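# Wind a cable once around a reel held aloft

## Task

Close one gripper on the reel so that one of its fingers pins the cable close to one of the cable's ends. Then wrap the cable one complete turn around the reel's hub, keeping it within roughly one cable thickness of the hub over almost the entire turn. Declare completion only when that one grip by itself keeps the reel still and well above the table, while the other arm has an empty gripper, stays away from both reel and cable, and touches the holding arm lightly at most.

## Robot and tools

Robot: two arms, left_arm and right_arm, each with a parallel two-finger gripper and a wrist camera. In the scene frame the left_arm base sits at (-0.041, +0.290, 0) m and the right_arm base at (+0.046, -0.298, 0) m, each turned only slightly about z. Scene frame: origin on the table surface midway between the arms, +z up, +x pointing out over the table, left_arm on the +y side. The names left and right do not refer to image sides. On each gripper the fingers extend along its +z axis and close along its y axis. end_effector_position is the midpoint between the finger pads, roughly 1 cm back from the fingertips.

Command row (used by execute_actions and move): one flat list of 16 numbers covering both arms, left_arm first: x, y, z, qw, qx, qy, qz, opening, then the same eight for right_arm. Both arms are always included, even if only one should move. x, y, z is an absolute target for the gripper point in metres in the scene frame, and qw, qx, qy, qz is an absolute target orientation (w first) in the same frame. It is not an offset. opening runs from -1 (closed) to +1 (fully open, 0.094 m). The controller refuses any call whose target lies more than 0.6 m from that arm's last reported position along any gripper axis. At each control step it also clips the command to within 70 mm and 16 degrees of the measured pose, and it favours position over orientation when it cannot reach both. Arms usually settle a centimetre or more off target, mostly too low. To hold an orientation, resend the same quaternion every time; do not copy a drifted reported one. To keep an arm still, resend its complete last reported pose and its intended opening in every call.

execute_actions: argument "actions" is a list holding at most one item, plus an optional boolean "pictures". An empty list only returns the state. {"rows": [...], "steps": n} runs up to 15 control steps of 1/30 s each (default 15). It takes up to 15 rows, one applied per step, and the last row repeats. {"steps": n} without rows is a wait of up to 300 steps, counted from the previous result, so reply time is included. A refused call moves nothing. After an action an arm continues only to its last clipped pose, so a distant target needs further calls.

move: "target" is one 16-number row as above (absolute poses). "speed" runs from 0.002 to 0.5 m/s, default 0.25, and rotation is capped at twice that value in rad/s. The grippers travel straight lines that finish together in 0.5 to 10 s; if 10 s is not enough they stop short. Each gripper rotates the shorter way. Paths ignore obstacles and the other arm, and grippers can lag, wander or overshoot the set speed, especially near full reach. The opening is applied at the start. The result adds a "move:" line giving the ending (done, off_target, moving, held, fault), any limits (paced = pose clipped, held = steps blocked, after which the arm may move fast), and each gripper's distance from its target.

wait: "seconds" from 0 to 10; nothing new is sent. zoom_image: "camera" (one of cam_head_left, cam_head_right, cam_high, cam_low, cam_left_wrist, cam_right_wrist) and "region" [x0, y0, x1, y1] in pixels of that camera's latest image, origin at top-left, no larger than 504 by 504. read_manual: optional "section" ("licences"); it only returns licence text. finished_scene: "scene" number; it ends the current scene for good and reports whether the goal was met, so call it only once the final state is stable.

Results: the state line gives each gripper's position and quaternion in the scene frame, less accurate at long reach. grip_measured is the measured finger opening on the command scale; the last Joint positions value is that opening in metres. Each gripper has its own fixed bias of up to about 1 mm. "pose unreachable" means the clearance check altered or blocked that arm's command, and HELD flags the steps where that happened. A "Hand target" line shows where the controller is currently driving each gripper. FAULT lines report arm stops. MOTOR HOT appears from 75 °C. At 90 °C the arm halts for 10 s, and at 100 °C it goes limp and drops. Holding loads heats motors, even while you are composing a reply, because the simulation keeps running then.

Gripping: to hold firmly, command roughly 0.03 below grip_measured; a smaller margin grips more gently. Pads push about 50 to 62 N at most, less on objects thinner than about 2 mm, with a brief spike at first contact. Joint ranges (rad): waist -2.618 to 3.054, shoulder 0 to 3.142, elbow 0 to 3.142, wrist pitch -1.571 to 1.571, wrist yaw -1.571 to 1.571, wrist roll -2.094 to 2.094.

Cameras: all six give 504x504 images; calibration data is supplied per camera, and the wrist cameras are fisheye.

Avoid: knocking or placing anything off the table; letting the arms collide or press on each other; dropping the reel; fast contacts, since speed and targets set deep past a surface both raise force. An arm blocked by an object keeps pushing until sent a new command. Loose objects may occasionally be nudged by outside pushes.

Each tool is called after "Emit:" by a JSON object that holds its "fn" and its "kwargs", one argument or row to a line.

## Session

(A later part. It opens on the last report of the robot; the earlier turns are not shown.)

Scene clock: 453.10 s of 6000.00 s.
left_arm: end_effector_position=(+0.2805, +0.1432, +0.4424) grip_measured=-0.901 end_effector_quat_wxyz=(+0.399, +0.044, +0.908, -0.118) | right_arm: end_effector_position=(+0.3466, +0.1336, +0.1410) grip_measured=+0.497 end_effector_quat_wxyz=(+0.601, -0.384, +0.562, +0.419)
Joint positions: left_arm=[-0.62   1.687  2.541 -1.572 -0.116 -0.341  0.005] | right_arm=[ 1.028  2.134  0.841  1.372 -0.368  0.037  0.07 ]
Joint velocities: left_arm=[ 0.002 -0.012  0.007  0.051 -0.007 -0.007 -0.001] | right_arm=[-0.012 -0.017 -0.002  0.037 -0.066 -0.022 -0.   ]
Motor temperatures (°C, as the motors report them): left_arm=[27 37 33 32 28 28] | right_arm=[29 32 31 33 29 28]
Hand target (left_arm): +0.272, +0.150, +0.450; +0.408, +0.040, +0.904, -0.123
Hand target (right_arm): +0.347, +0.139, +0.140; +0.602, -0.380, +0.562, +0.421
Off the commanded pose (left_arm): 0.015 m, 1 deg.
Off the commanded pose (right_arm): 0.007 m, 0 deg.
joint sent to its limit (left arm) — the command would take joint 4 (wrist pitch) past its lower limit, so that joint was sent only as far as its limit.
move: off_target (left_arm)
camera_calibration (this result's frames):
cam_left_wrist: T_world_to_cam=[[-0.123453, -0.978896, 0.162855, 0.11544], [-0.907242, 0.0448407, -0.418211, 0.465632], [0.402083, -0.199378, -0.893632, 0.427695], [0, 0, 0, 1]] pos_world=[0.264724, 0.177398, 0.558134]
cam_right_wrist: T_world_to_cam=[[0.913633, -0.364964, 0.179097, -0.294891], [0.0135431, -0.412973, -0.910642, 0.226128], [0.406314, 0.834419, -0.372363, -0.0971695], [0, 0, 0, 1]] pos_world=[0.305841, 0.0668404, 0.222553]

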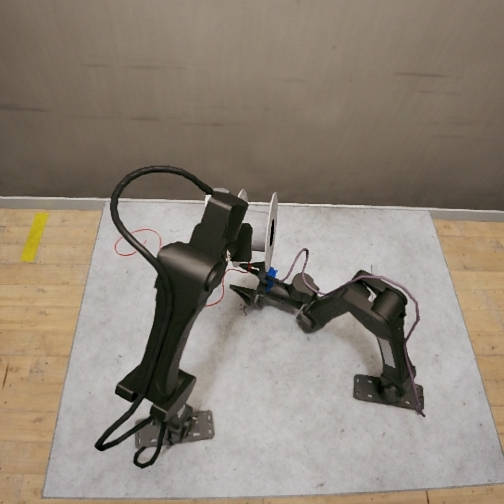

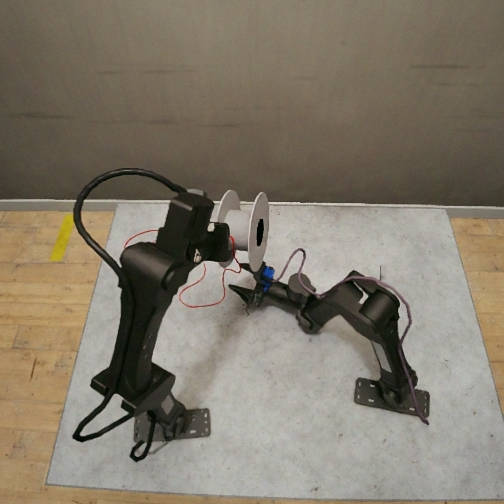

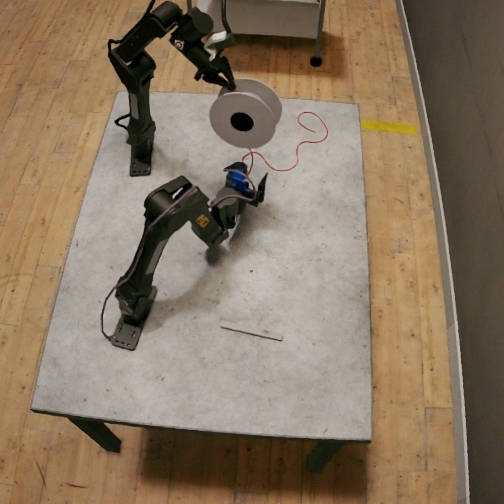

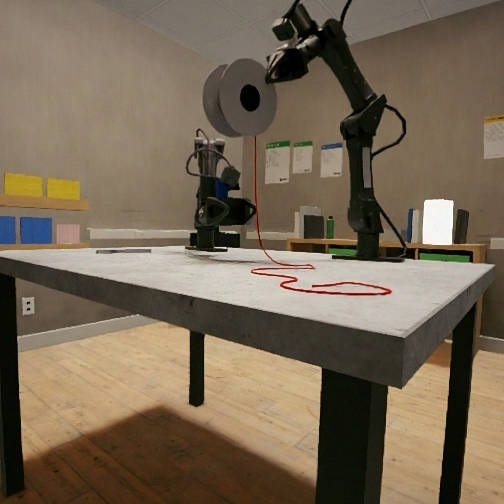

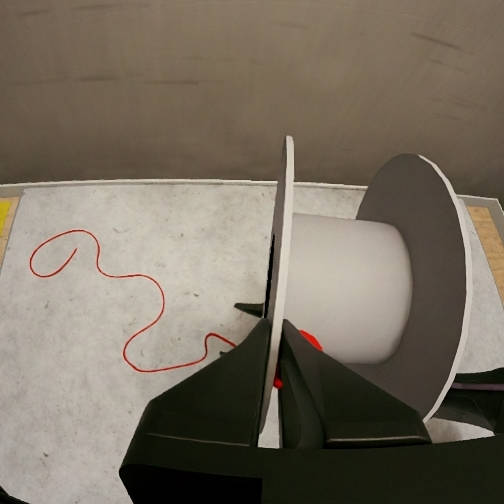

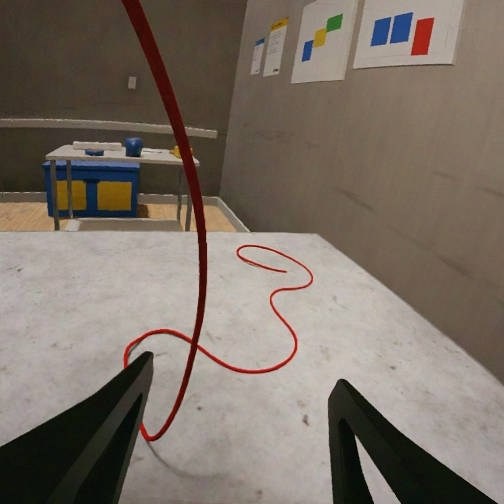

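Emit:
{"fn": "move", "kwargs": {
  "target": [0.27,0.15,0.45,0.4,0.04,0.905,-0.12,-0.99,0.345,0.195,0.13,0.6,-0.38,0.56,0.42,0.5],
  "speed": 0.08
}}

Emit:
{"fn": "move", "kwargs": {
  "target": [0.27,0.15,0.45,0.4,0.04,0.905,-0.12,-0.99,0.345,0.195,0.13,0.6,-0.38,0.56,0.42,-0.99]
}}

Scene clock: 457.73 s of 6000.00 s.
left_arm: end_effector_position=(+0.2804, +0.1430, +0.4423) grip_measured=-0.901 end_effector_quat_wxyz=(+0.399, +0.045, +0.908, -0.119) | right_arm: end_effector_position=(+0.3427, +0.1896, +0.1379) grip_measured=+0.497 end_effector_quat_wxyz=(+0.606, -0.381, +0.553, +0.426)
Joint positions: left_arm=[-0.62   1.687  2.541 -1.572 -0.115 -0.339  0.005] | right_arm=[ 1.127  2.257  1.037  1.322 -0.276  0.037  0.07 ]
Joint velocities: left_arm=[-0.007 -0.017  0.017  0.007  0.037 -0.022  0.   ] | right_arm=[-0.007  0.017  0.007 -0.022  0.022 -0.022  0.002]
Motor temperatures (°C, as the motors report them): left_arm=[27 37 33 32 28 28] | right_arm=[29 32 31 33 29 28]
Hand target (left_arm): +0.271, +0.150, +0.450; +0.407, +0.040, +0.904, -0.123
Hand target (right_arm): +0.345, +0.195, +0.131; +0.602, -0.380, +0.562, +0.422
Off the commanded pose (left_arm): 0.015 m, 1 deg.
Off the commanded pose (right_arm): 0.010 m, 1 deg.
joint sent to its limit (left arm) — the command would take joint 4 (wrist pitch) past its lower limit, so that joint was sent only as far as its limit.
move: off_target (left_arm)
camera_calibration (this result's frames):
cam_left_wrist: T_world_to_cam=[[-0.125539, -0.978662, 0.162665, 0.115821], [-0.907182, 0.0468736, -0.41812, 0.46519], [0.401574, -0.200057, -0.893709, 0.427943], [0, 0, 0, 1]] pos_world=[0.264701, 0.177158, 0.558122]
cam_right_wrist: T_world_to_cam=[[0.914823, -0.36255, 0.17792, -0.27103], [0.0239094, -0.391162, -0.920011, 0.240019], [0.403146, 0.845902, -0.349176, -0.147698], [0, 0, 0, 1]] pos_world=[0.30175, 0.120562, 0.217469]

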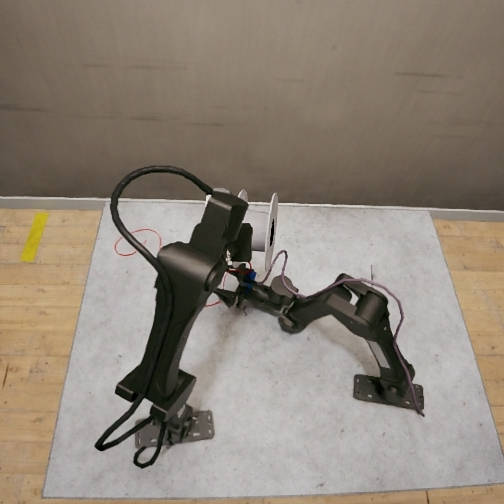

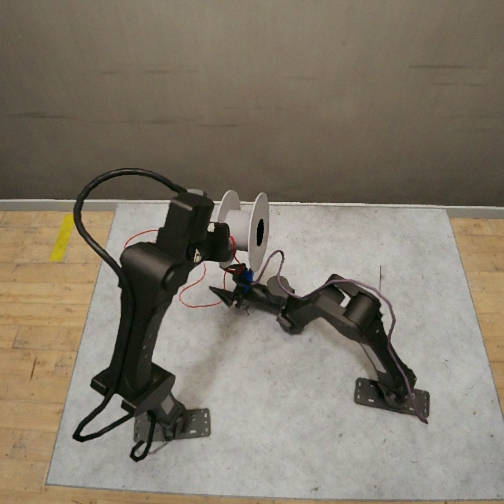

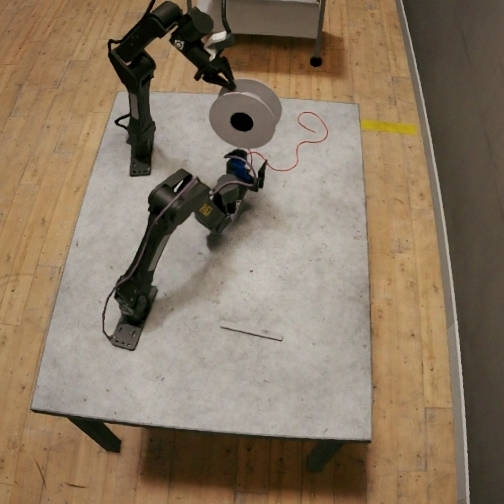

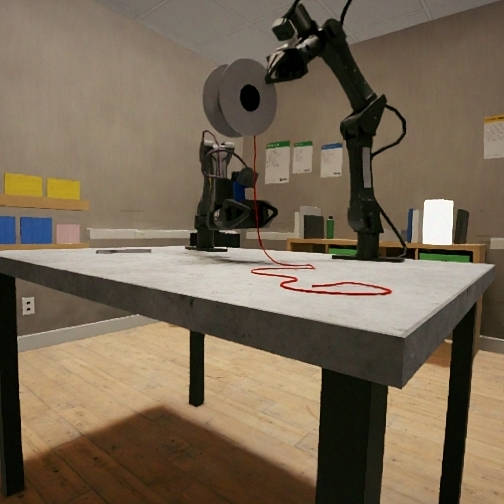

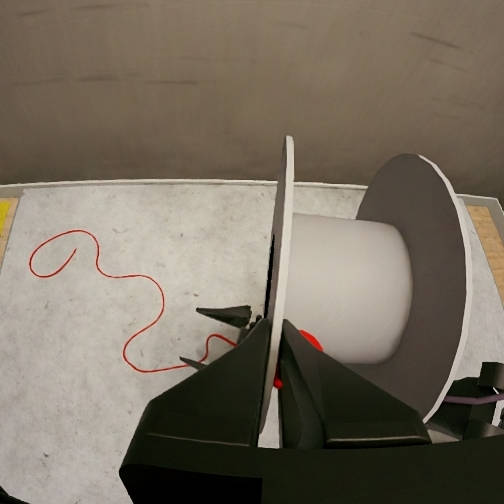

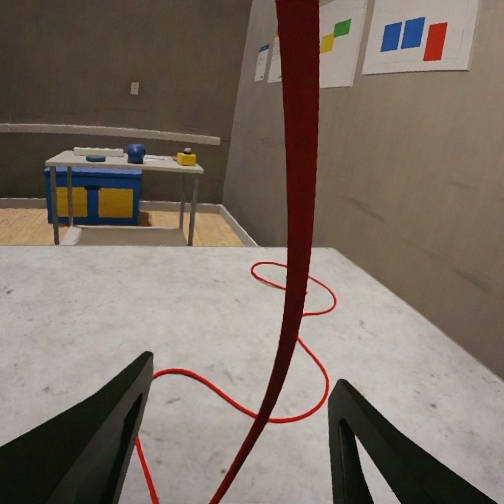

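Scene clock: 458.43 s of 6000.00 s.
left_arm: end_effector_position=(+0.2804, +0.1430, +0.4423) grip_measured=-0.901 end_effector_quat_wxyz=(+0.399, +0.045, +0.908, -0.118) | right_arm: end_effector_position=(+0.3429, +0.1895, +0.1377) grip_measured=-0.979 end_effector_quat_wxyz=(+0.606, -0.381, +0.554, +0.425)
Joint positions: left_arm=[-0.62   1.687  2.541 -1.572 -0.115 -0.338  0.005] | right_arm=[ 1.127  2.257  1.037  1.321 -0.275  0.037  0.001]
Joint velocities: left_arm=[-0.022 -0.002  0.002 -0.007  0.022  0.066 -0.001] | right_arm=[ 0.007  0.022 -0.002 -0.037 -0.007  0.051 -0.001]
Motor temperatures (°C, as the motors report them): left_arm=[27 37 33 32 28 28] | right_arm=[29 32 31 33 29 28]
Hand target (left_arm): +0.271, +0.150, +0.450; +0.407, +0.040, +0.904, -0.123
Hand target (right_arm): +0.345, +0.195, +0.130; +0.602, -0.381, +0.561, +0.421
Off the commanded pose (left_arm): 0.015 m, 1 deg.
Off the commanded pose (right_arm): 0.010 m, 1 deg.
joint sent to its limit (left arm) — the command would take joint 4 (wrist pitch) past its lower limit, so that joint was sent only as far as its limit.
move: off_target (left_arm)
camera_calibration (this result's frames):
cam_left_wrist: T_world_to_cam=[[-0.126058, -0.978688, 0.162108, 0.116217], [-0.907078, 0.0475536, -0.418268, 0.465129], [0.401645, -0.19977, -0.893741, 0.427896], [0, 0, 0, 1]] pos_world=[0.264696, 0.177103, 0.558137]
cam_right_wrist: T_world_to_cam=[[0.914507, -0.363494, 0.177621, -0.270875], [0.0229627, -0.391692, -0.91981, 0.240225], [0.403918, 0.845251, -0.349858, -0.147841], [0, 0, 0, 1]] pos_world=[0.301917, 0.120596, 0.217351]

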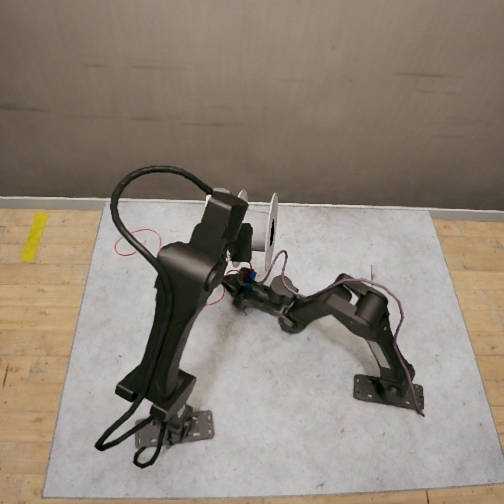

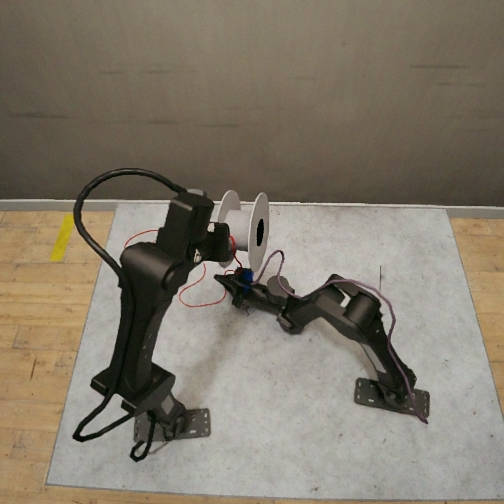

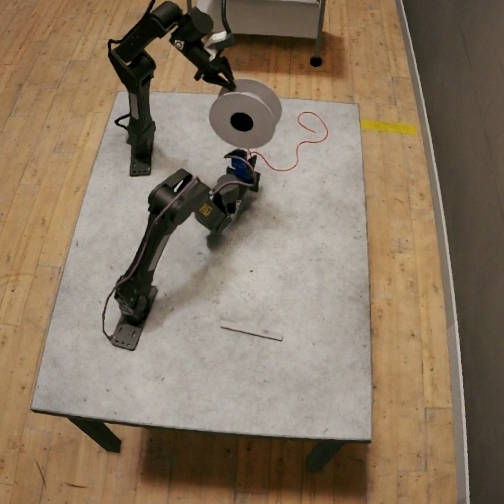

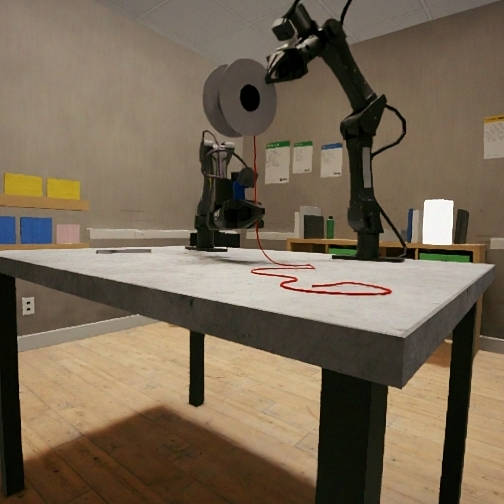

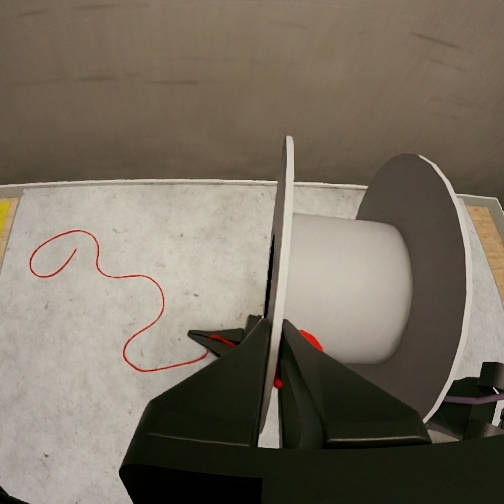

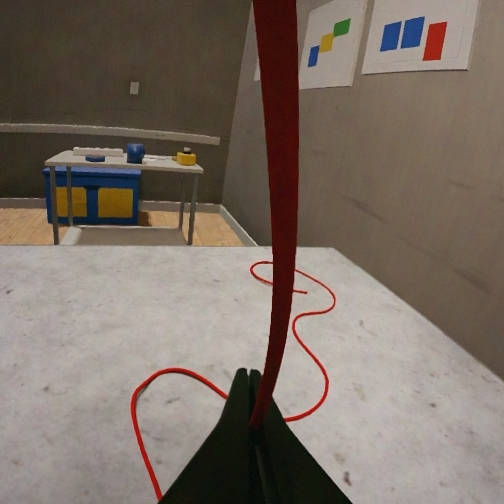

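Emit:
{"fn": "move", "kwargs": {
  "target": [0.27,0.15,0.45,0.4,0.04,0.905,-0.12,-0.99,0.35,0.205,0.055,0.55,-0.42,0.61,0.385,-0.9],
  "speed": 0.06
}}

Emit:
{"fn": "move", "kwargs": {
  "target": [0.27,0.15,0.45,0.4,0.04,0.905,-0.12,-0.99,0.35,0.205,0.055,0.55,-0.42,0.61,0.385,-0.995]
}}

Emit:
{"fn": "move", "kwargs": {
  "target": [0.26,0.08,0.38,0.36,0.03,0.93,-0.08,-0.99,0.45,0.04,0.07,0.55,-0.42,0.61,0.385,-0.995],
  "speed": 0.1
}}

Scene clock: 468.30 s of 6000.00 s.
left_arm: end_effector_position=(+0.2804, +0.1430, +0.4423) grip_measured=-0.901 end_effector_quat_wxyz=(+0.399, +0.046, +0.908, -0.118) | right_arm: end_effector_position=(+0.3515, +0.2011, +0.0626) grip_measured=-0.903 end_effector_quat_wxyz=(+0.555, -0.416, +0.606, +0.389)
Joint positions: left_arm=[-0.62   1.687  2.541 -1.572 -0.115 -0.337  0.005] | right_arm=[ 1.127  2.388  1.115  1.189 -0.274 -0.013  0.005]
Joint velocities: left_arm=[ 0.002  0.002  0.007 -0.051  0.007  0.066  0.   ] | right_arm=[-0.022 -0.017  0.017 -0.037  0.022  0.007 -0.001]
Motor temperatures (°C, as the motors report them): left_arm=[27 37 32 33 28 28] | right_arm=[29 33 31 33 29 28]
Hand target (left_arm): +0.271, +0.150, +0.450; +0.407, +0.040, +0.904, -0.123
Hand target (right_arm): +0.351, +0.206, +0.055; +0.550, -0.421, +0.610, +0.386
Off the commanded pose (left_arm): 0.015 m, 1 deg.
Off the commanded pose (right_arm): 0.009 m, 1 deg.
joint sent to its limit (left arm) — the command would take joint 4 (wrist pitch) past its lower limit, so that joint was sent only as far as its limit.
After step 180, 1.90 s passed at rest.
move: off_target (left_arm)
camera_calibration (this result's frames):
cam_left_wrist: T_world_to_cam=[[-0.126577, -0.978713, 0.16155, 0.116613], [-0.906974, 0.0482337, -0.418416, 0.465068], [0.401717, -0.199484, -0.893773, 0.427849], [0, 0, 0, 1]] pos_world=[0.264691, 0.177048, 0.558153]
cam_right_wrist: T_world_to_cam=[[0.925207, -0.334492, 0.179187, -0.27086], [-0.0316629, -0.538615, -0.841957, 0.21937], [0.378141, 0.77331, -0.508922, -0.153848], [0, 0, 0, 1]] pos_world=[0.315723, 0.146528, 0.154938]

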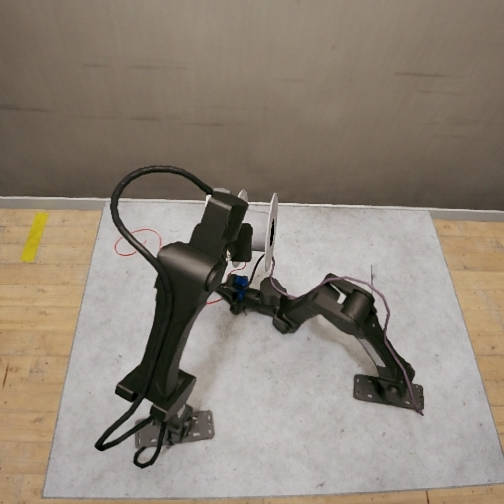

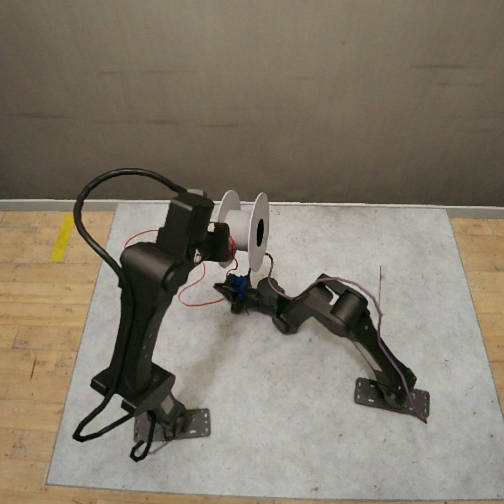

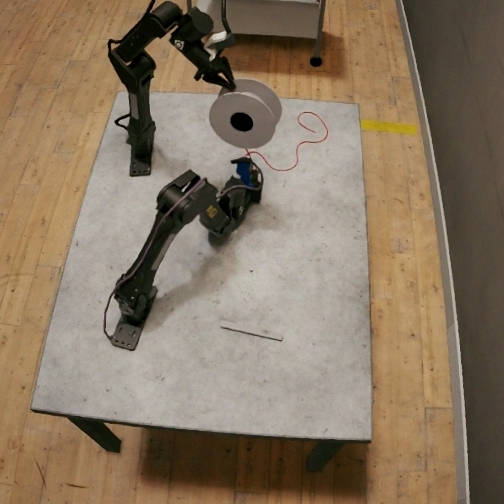

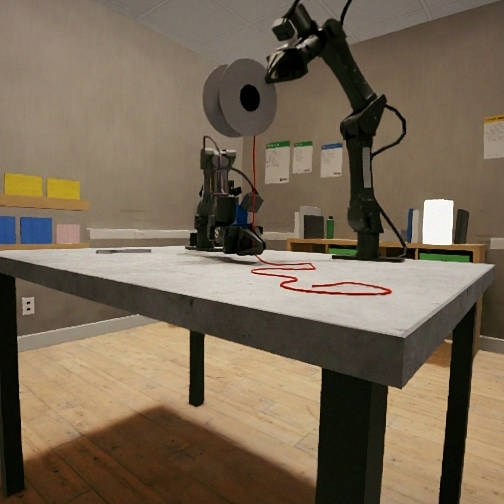

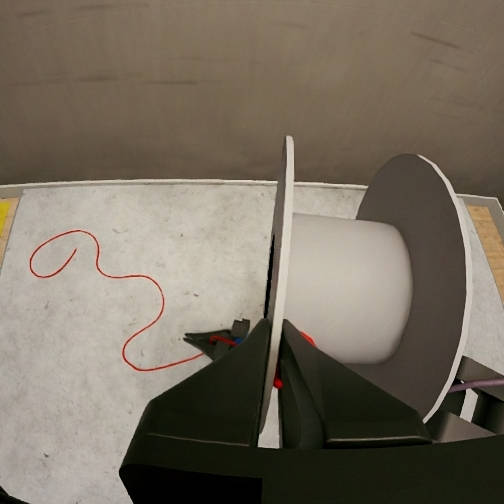

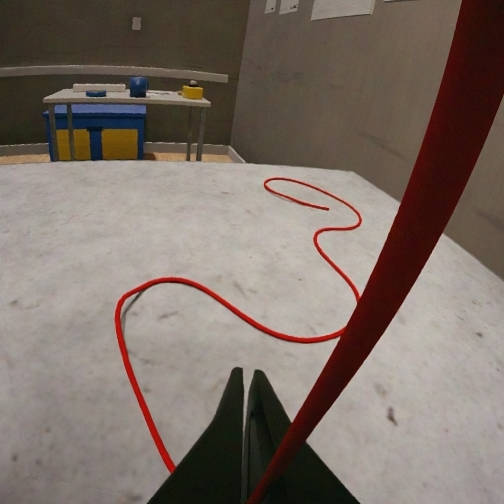

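Scene clock: 469.00 s of 6000.00 s.
left_arm: end_effector_position=(+0.2804, +0.1430, +0.4423) grip_measured=-0.901 end_effector_quat_wxyz=(+0.399, +0.046, +0.908, -0.118) | right_arm: end_effector_position=(+0.3515, +0.2011, +0.0627) grip_measured=-0.992 end_effector_quat_wxyz=(+0.556, -0.416, +0.606, +0.389)
Joint positions: left_arm=[-0.62   1.687  2.541 -1.572 -0.115 -0.337  0.005] | right_arm=[ 1.127  2.388  1.115  1.19  -0.274 -0.013  0.   ]
Joint velocities: left_arm=[-0.012 -0.017  0.002 -0.007 -0.095 -0.022  0.001] | right_arm=[ 0.017 -0.012  0.007  0.037  0.022 -0.007  0.001]
Motor temperatures (°C, as the motors report them): left_arm=[27 37 32 33 28 28] | right_arm=[29 33 31 33 29 28]
Hand target (left_arm): +0.271, +0.150, +0.450; +0.407, +0.040, +0.904, -0.123
Hand target (right_arm): +0.350, +0.205, +0.055; +0.550, -0.420, +0.610, +0.385
Off the commanded pose (left_arm): 0.015 m, 1 deg.
Off the commanded pose (right_arm): 0.009 m, 1 deg.
joint sent to its limit (left arm) — the command would take joint 4 (wrist pitch) past its lower limit, so that joint was sent only as far as its limit.
move: off_target (left_arm)
camera_calibration (this result's frames):
cam_left_wrist: T_world_to_cam=[[-0.126836, -0.978726, 0.161271, 0.116811], [-0.906922, 0.0485737, -0.418489, 0.465037], [0.401753, -0.19934, -0.893789, 0.427826], [0, 0, 0, 1]] pos_world=[0.264688, 0.17702, 0.558161]
cam_right_wrist: T_world_to_cam=[[0.925166, -0.334547, 0.179293, -0.27086], [-0.0314729, -0.538356, -0.842129, 0.219343], [0.378255, 0.773467, -0.508598, -0.1539], [0, 0, 0, 1]] pos_world=[0.315707, 0.146506, 0.155005]

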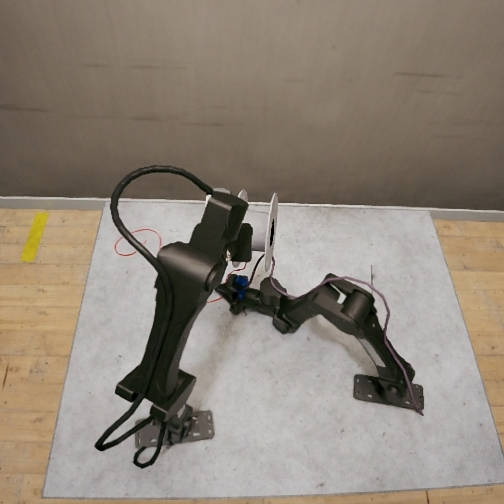

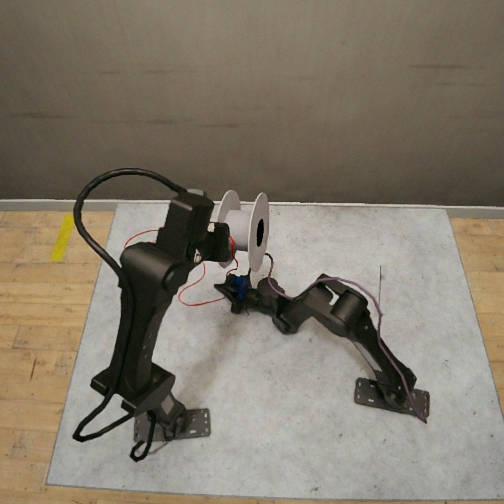

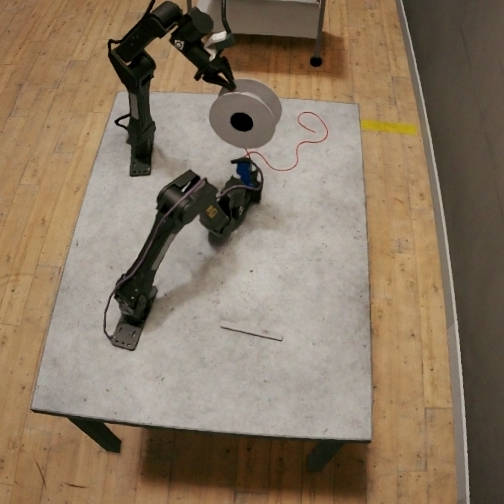

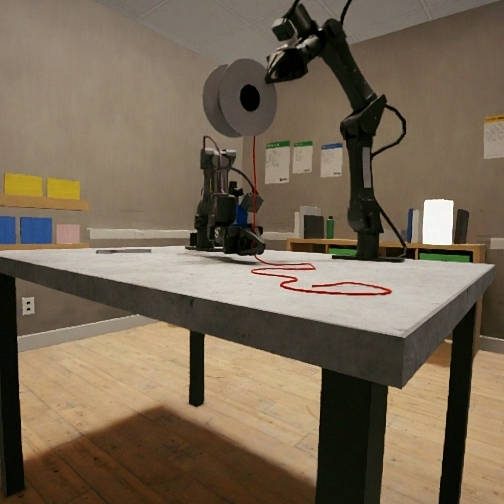

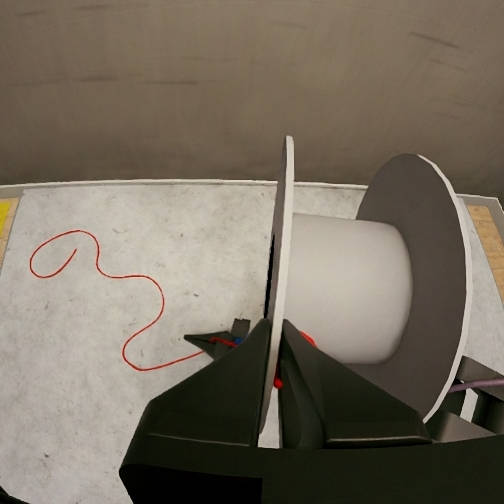

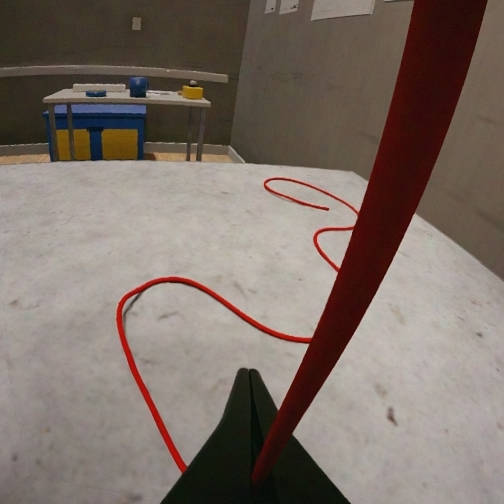

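Scene clock: 471.37 s of 6000.00 s.
left_arm: end_effector_position=(+0.2551, +0.0825, +0.3631) grip_measured=-0.901 end_effector_quat_wxyz=(+0.324, +0.041, +0.943, -0.059) | right_arm: end_effector_position=(+0.4548, +0.0408, +0.0681) grip_measured=-0.992 end_effector_quat_wxyz=(+0.559, -0.420, +0.608, +0.377)
Joint positions: left_arm=[-0.906  1.666  2.217 -1.526 -0.332 -0.585  0.005] | right_arm=[ 0.654  2.301  0.982  1.196 -0.73  -0.093  0.   ]
Joint velocities: left_arm=[-0.002  0.002 -0.017 -0.007 -0.051 -0.066  0.   ] | right_arm=[ 0.002 -0.002 -0.007  0.007 -0.022  0.022  0.   ]
Motor temperatures (°C, as the motors report them): left_arm=[27 37 32 33 28 28] | right_arm=[29 33 31 33 29 28]
Hand target (left_arm): +0.258, +0.081, +0.380; +0.357, +0.029, +0.930, -0.079
Hand target (right_arm): +0.450, +0.040, +0.068; +0.551, -0.424, +0.610, +0.381
Off the commanded pose (left_arm): 0.018 m, 5 deg.
Off the commanded pose (right_arm): 0.005 m, 1 deg.
move: off_target (left_arm)
camera_calibration (this result's frames):
cam_left_wrist: T_world_to_cam=[[-0.0693064, -0.995817, 0.0595449, 0.0908313], [-0.96362, 0.0513818, -0.262292, 0.369332], [0.258135, -0.0755572, -0.96315, 0.406721], [0, 0, 0, 1]] pos_world=[0.257202, 0.102205, 0.483197]
cam_right_wrist: T_world_to_cam=[[0.918037, -0.343073, 0.19877, -0.418758], [-0.0264309, -0.553155, -0.832659, 0.138503], [0.395613, 0.759158, -0.516884, -0.0729614], [0, 0, 0, 1]] pos_world=[0.416961, -0.0116615, 0.16085]

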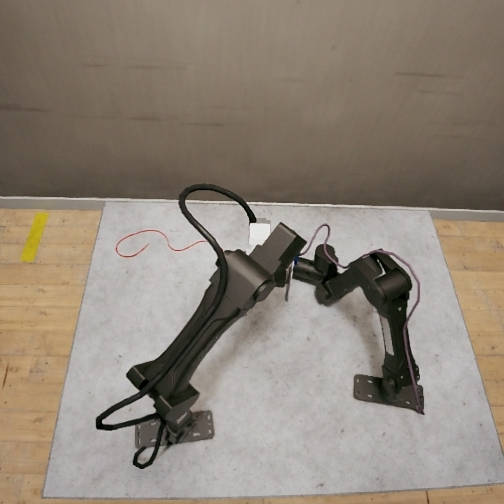

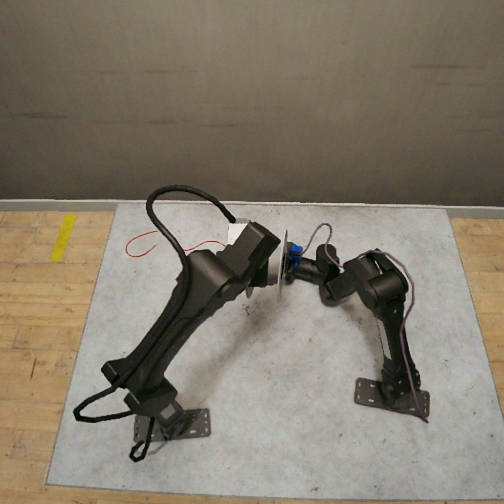

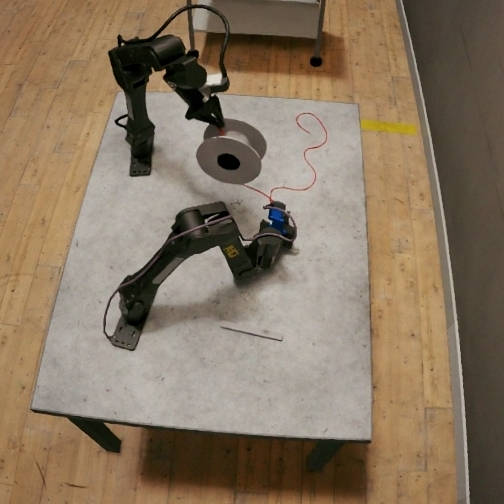

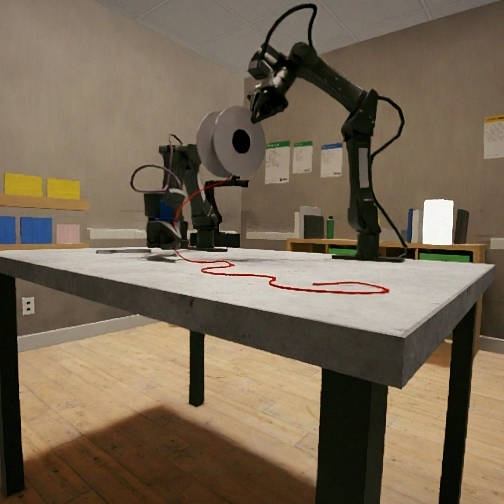

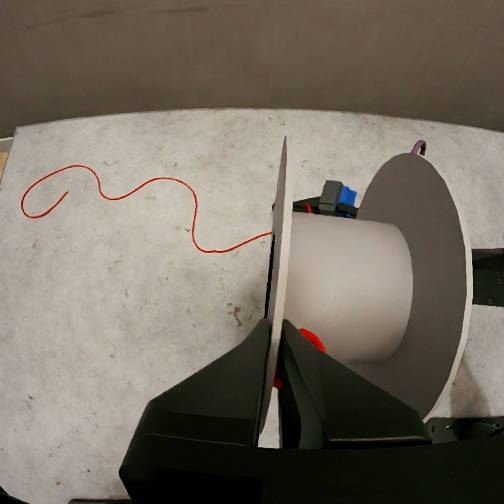

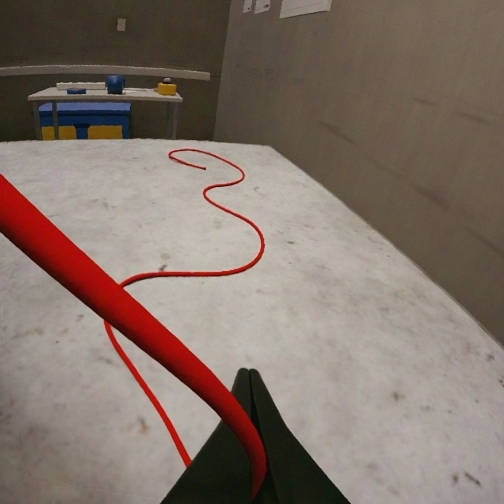

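Emit:
{"fn": "move", "kwargs": {
  "target": [0.26,0.08,0.38,0.36,0.03,0.93,-0.08,-0.99,0.57,0.07,0.2,0.55,-0.42,0.61,0.385,-0.995],
  "speed": 0.12
}}

Emit:
{"fn": "move", "kwargs": {
  "target": [0.24,0.08,0.32,0.33,0.03,0.94,-0.06,-0.99,0.53,0.07,0.36,0.55,-0.42,0.61,0.385,-0.995],
  "speed": 0.12
}}

Scene clock: 478.33 s of 6000.00 s.
left_arm: end_effector_position=(+0.2579, +0.0808, +0.3656) grip_measured=-0.901 end_effector_quat_wxyz=(+0.331, +0.039, +0.941, -0.063) | right_arm: end_effector_position=(+0.5616, +0.0731, +0.2029) grip_measured=-0.992 end_effector_quat_wxyz=(+0.554, -0.422, +0.606, +0.385)
Joint positions: left_arm=[-0.906  1.666  2.217 -1.509 -0.337 -0.586  0.005] | right_arm=[ 0.611  2.282  1.675  0.477 -0.789 -0.093  0.   ]
Joint velocities: left_arm=[-0.017  0.002  0.007  0.022  0.007  0.007  0.   ] | right_arm=[-0.007 -0.012  0.002 -0.022 -0.066 -0.037 -0.   ]
Motor temperatures (°C, as the motors report them): left_arm=[27 37 32 34 28 28] | right_arm=[29 34 31 33 29 28]
Hand target (left_arm): +0.260, +0.080, +0.380; +0.359, +0.030, +0.929, -0.080
Hand target (right_arm): +0.568, +0.069, +0.201; +0.550, -0.420, +0.610, +0.385
Off the commanded pose (left_arm): 0.015 m, 4 deg.
Off the commanded pose (right_arm): 0.009 m, 1 deg.
move: off_target (left_arm)
camera_calibration (this result's frames):
cam_left_wrist: T_world_to_cam=[[-0.0670526, -0.995426, 0.0680501, 0.0855057], [-0.959864, 0.0457404, -0.27671, 0.377515], [0.272332, -0.083873, -0.958541, 0.403605], [0, 0, 0, 1]] pos_world=[0.258182, 0.101698, 0.485515]
cam_right_wrist: T_world_to_cam=[[0.925341, -0.32878, 0.188806, -0.535658], [-0.0252795, -0.550387, -0.834527, 0.270992], [0.378292, 0.767449, -0.517607, -0.0607949], [0, 0, 0, 1]] pos_world=[0.525515, 0.0196941, 0.295818]

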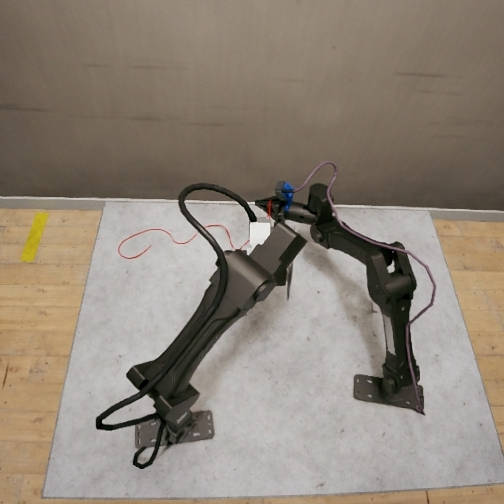

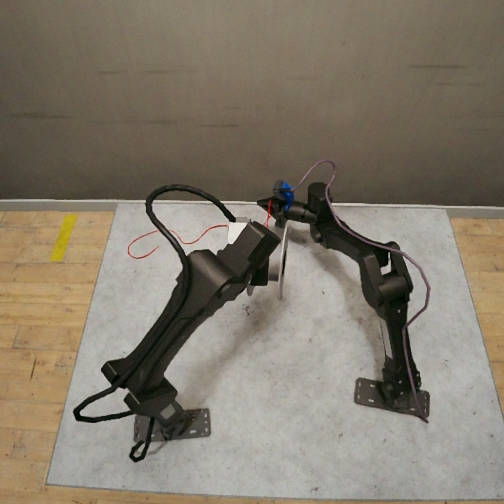

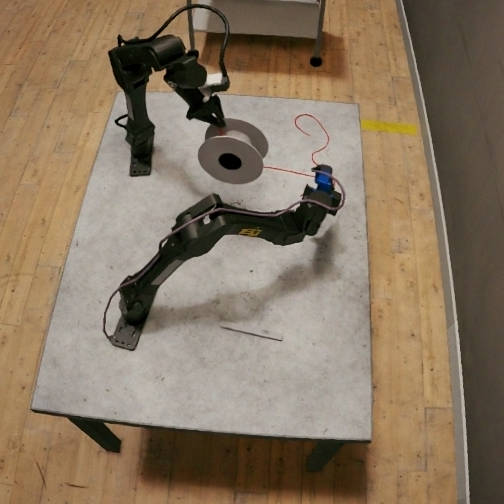

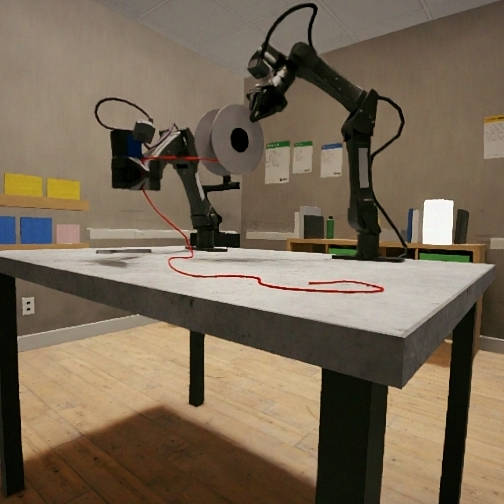

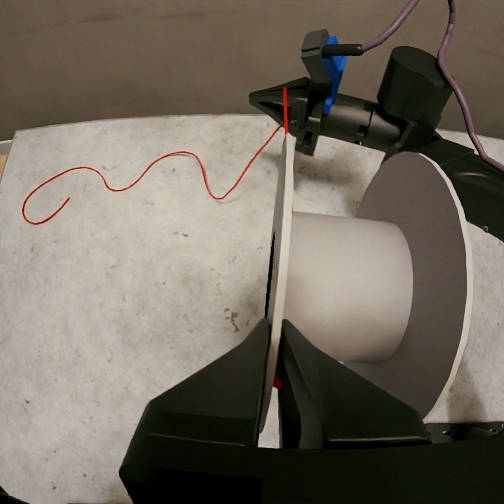

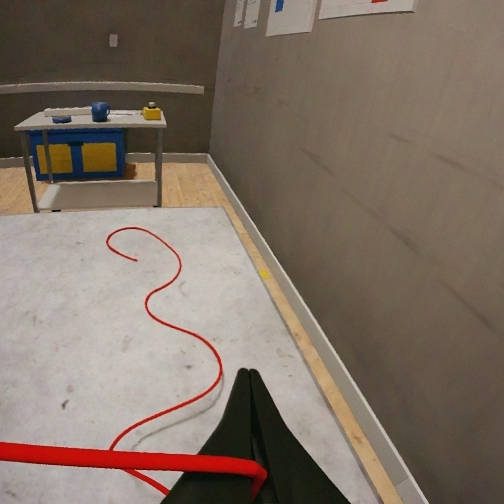

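Scene clock: 480.30 s of 6000.00 s.
left_arm: end_effector_position=(+0.2501, +0.0798, +0.3147) grip_measured=-0.901 end_effector_quat_wxyz=(+0.328, +0.027, +0.943, -0.048) | right_arm: end_effector_position=(+0.5260, +0.0724, +0.3402) grip_measured=-0.992 end_effector_quat_wxyz=(+0.534, -0.427, +0.614, +0.394)
Joint positions: left_arm=[-0.947  1.53   1.834 -1.304 -0.386 -0.646  0.005] | right_arm=[ 0.635  2.078  1.934 -0.026 -0.789 -0.093  0.   ]
Joint velocities: left_arm=[-0.002 -0.012  0.007 -0.051  0.022 -0.051 -0.001] | right_arm=[-0.002 -0.002 -0.002 -0.051  0.007 -0.037  0.001]
Motor temperatures (°C, as the motors report them): left_arm=[27 37 32 34 28 28] | right_arm=[29 35 31 33 29 28]
Hand target (left_arm): +0.240, +0.080, +0.320; +0.330, +0.030, +0.942, -0.060
Hand target (right_arm): +0.527, +0.069, +0.360; +0.551, -0.420, +0.610, +0.386
Off the commanded pose (left_arm): 0.011 m, 2 deg.
Off the commanded pose (right_arm): 0.020 m, 2 deg.
move: off_target (left_arm, right_arm)
camera_calibration (this result's frames):
cam_left_wrist: T_world_to_cam=[[-0.0338788, -0.998334, 0.0467056, 0.0860443], [-0.963025, 0.0201117, -0.268662, 0.356301], [0.267275, -0.0540806, -0.962102, 0.356911], [0, 0, 0, 1]] pos_world=[0.250649, 0.0980371, 0.43509]
cam_right_wrist: T_world_to_cam=[[0.939221, -0.303764, 0.159972, -0.528167], [-0.042513, -0.565287, -0.823798, 0.390779], [0.34067, 0.766928, -0.543844, 0.0529773], [0, 0, 0, 1]] pos_world=[0.494631, 0.0198346, 0.435226]

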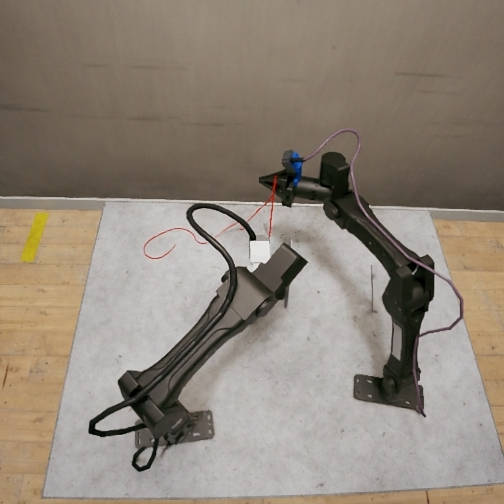

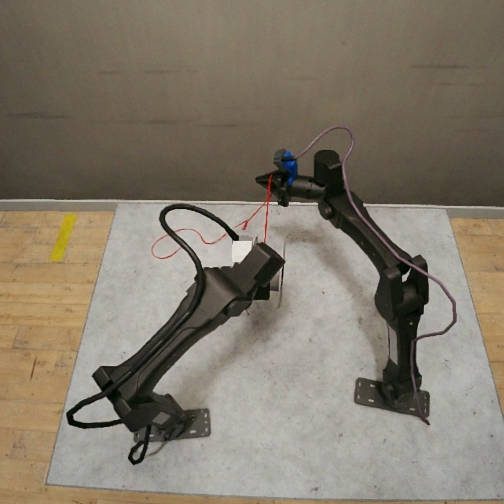

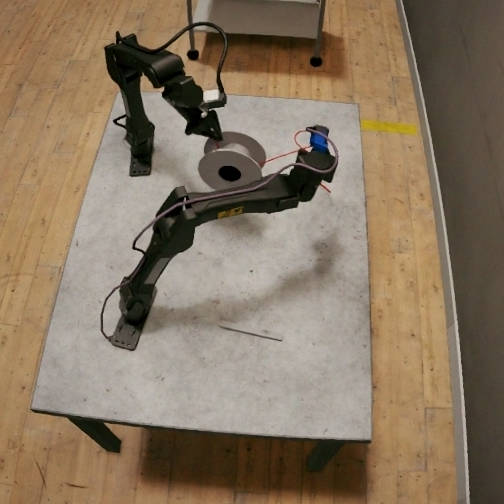

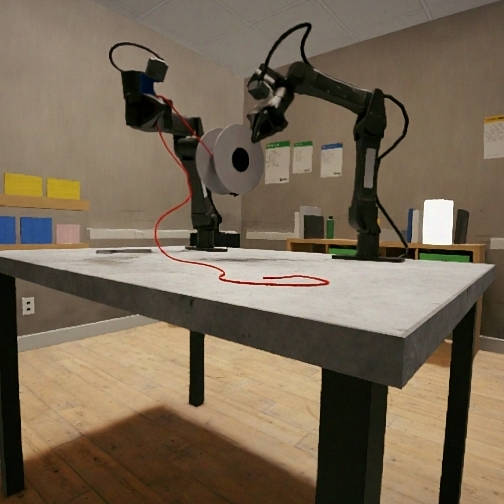

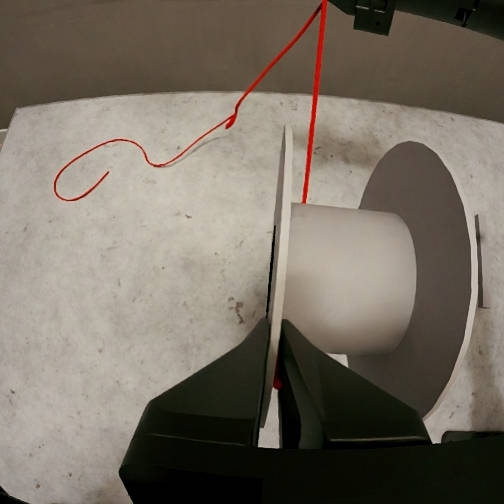

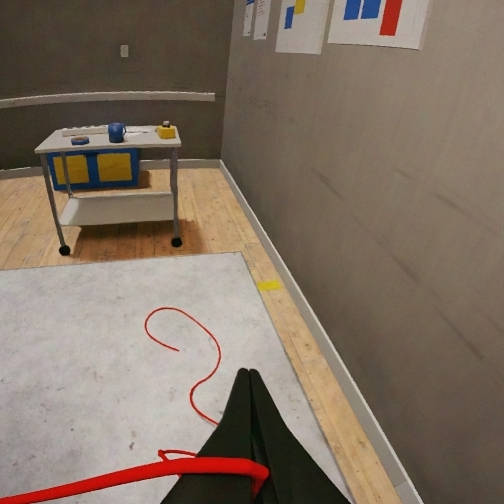

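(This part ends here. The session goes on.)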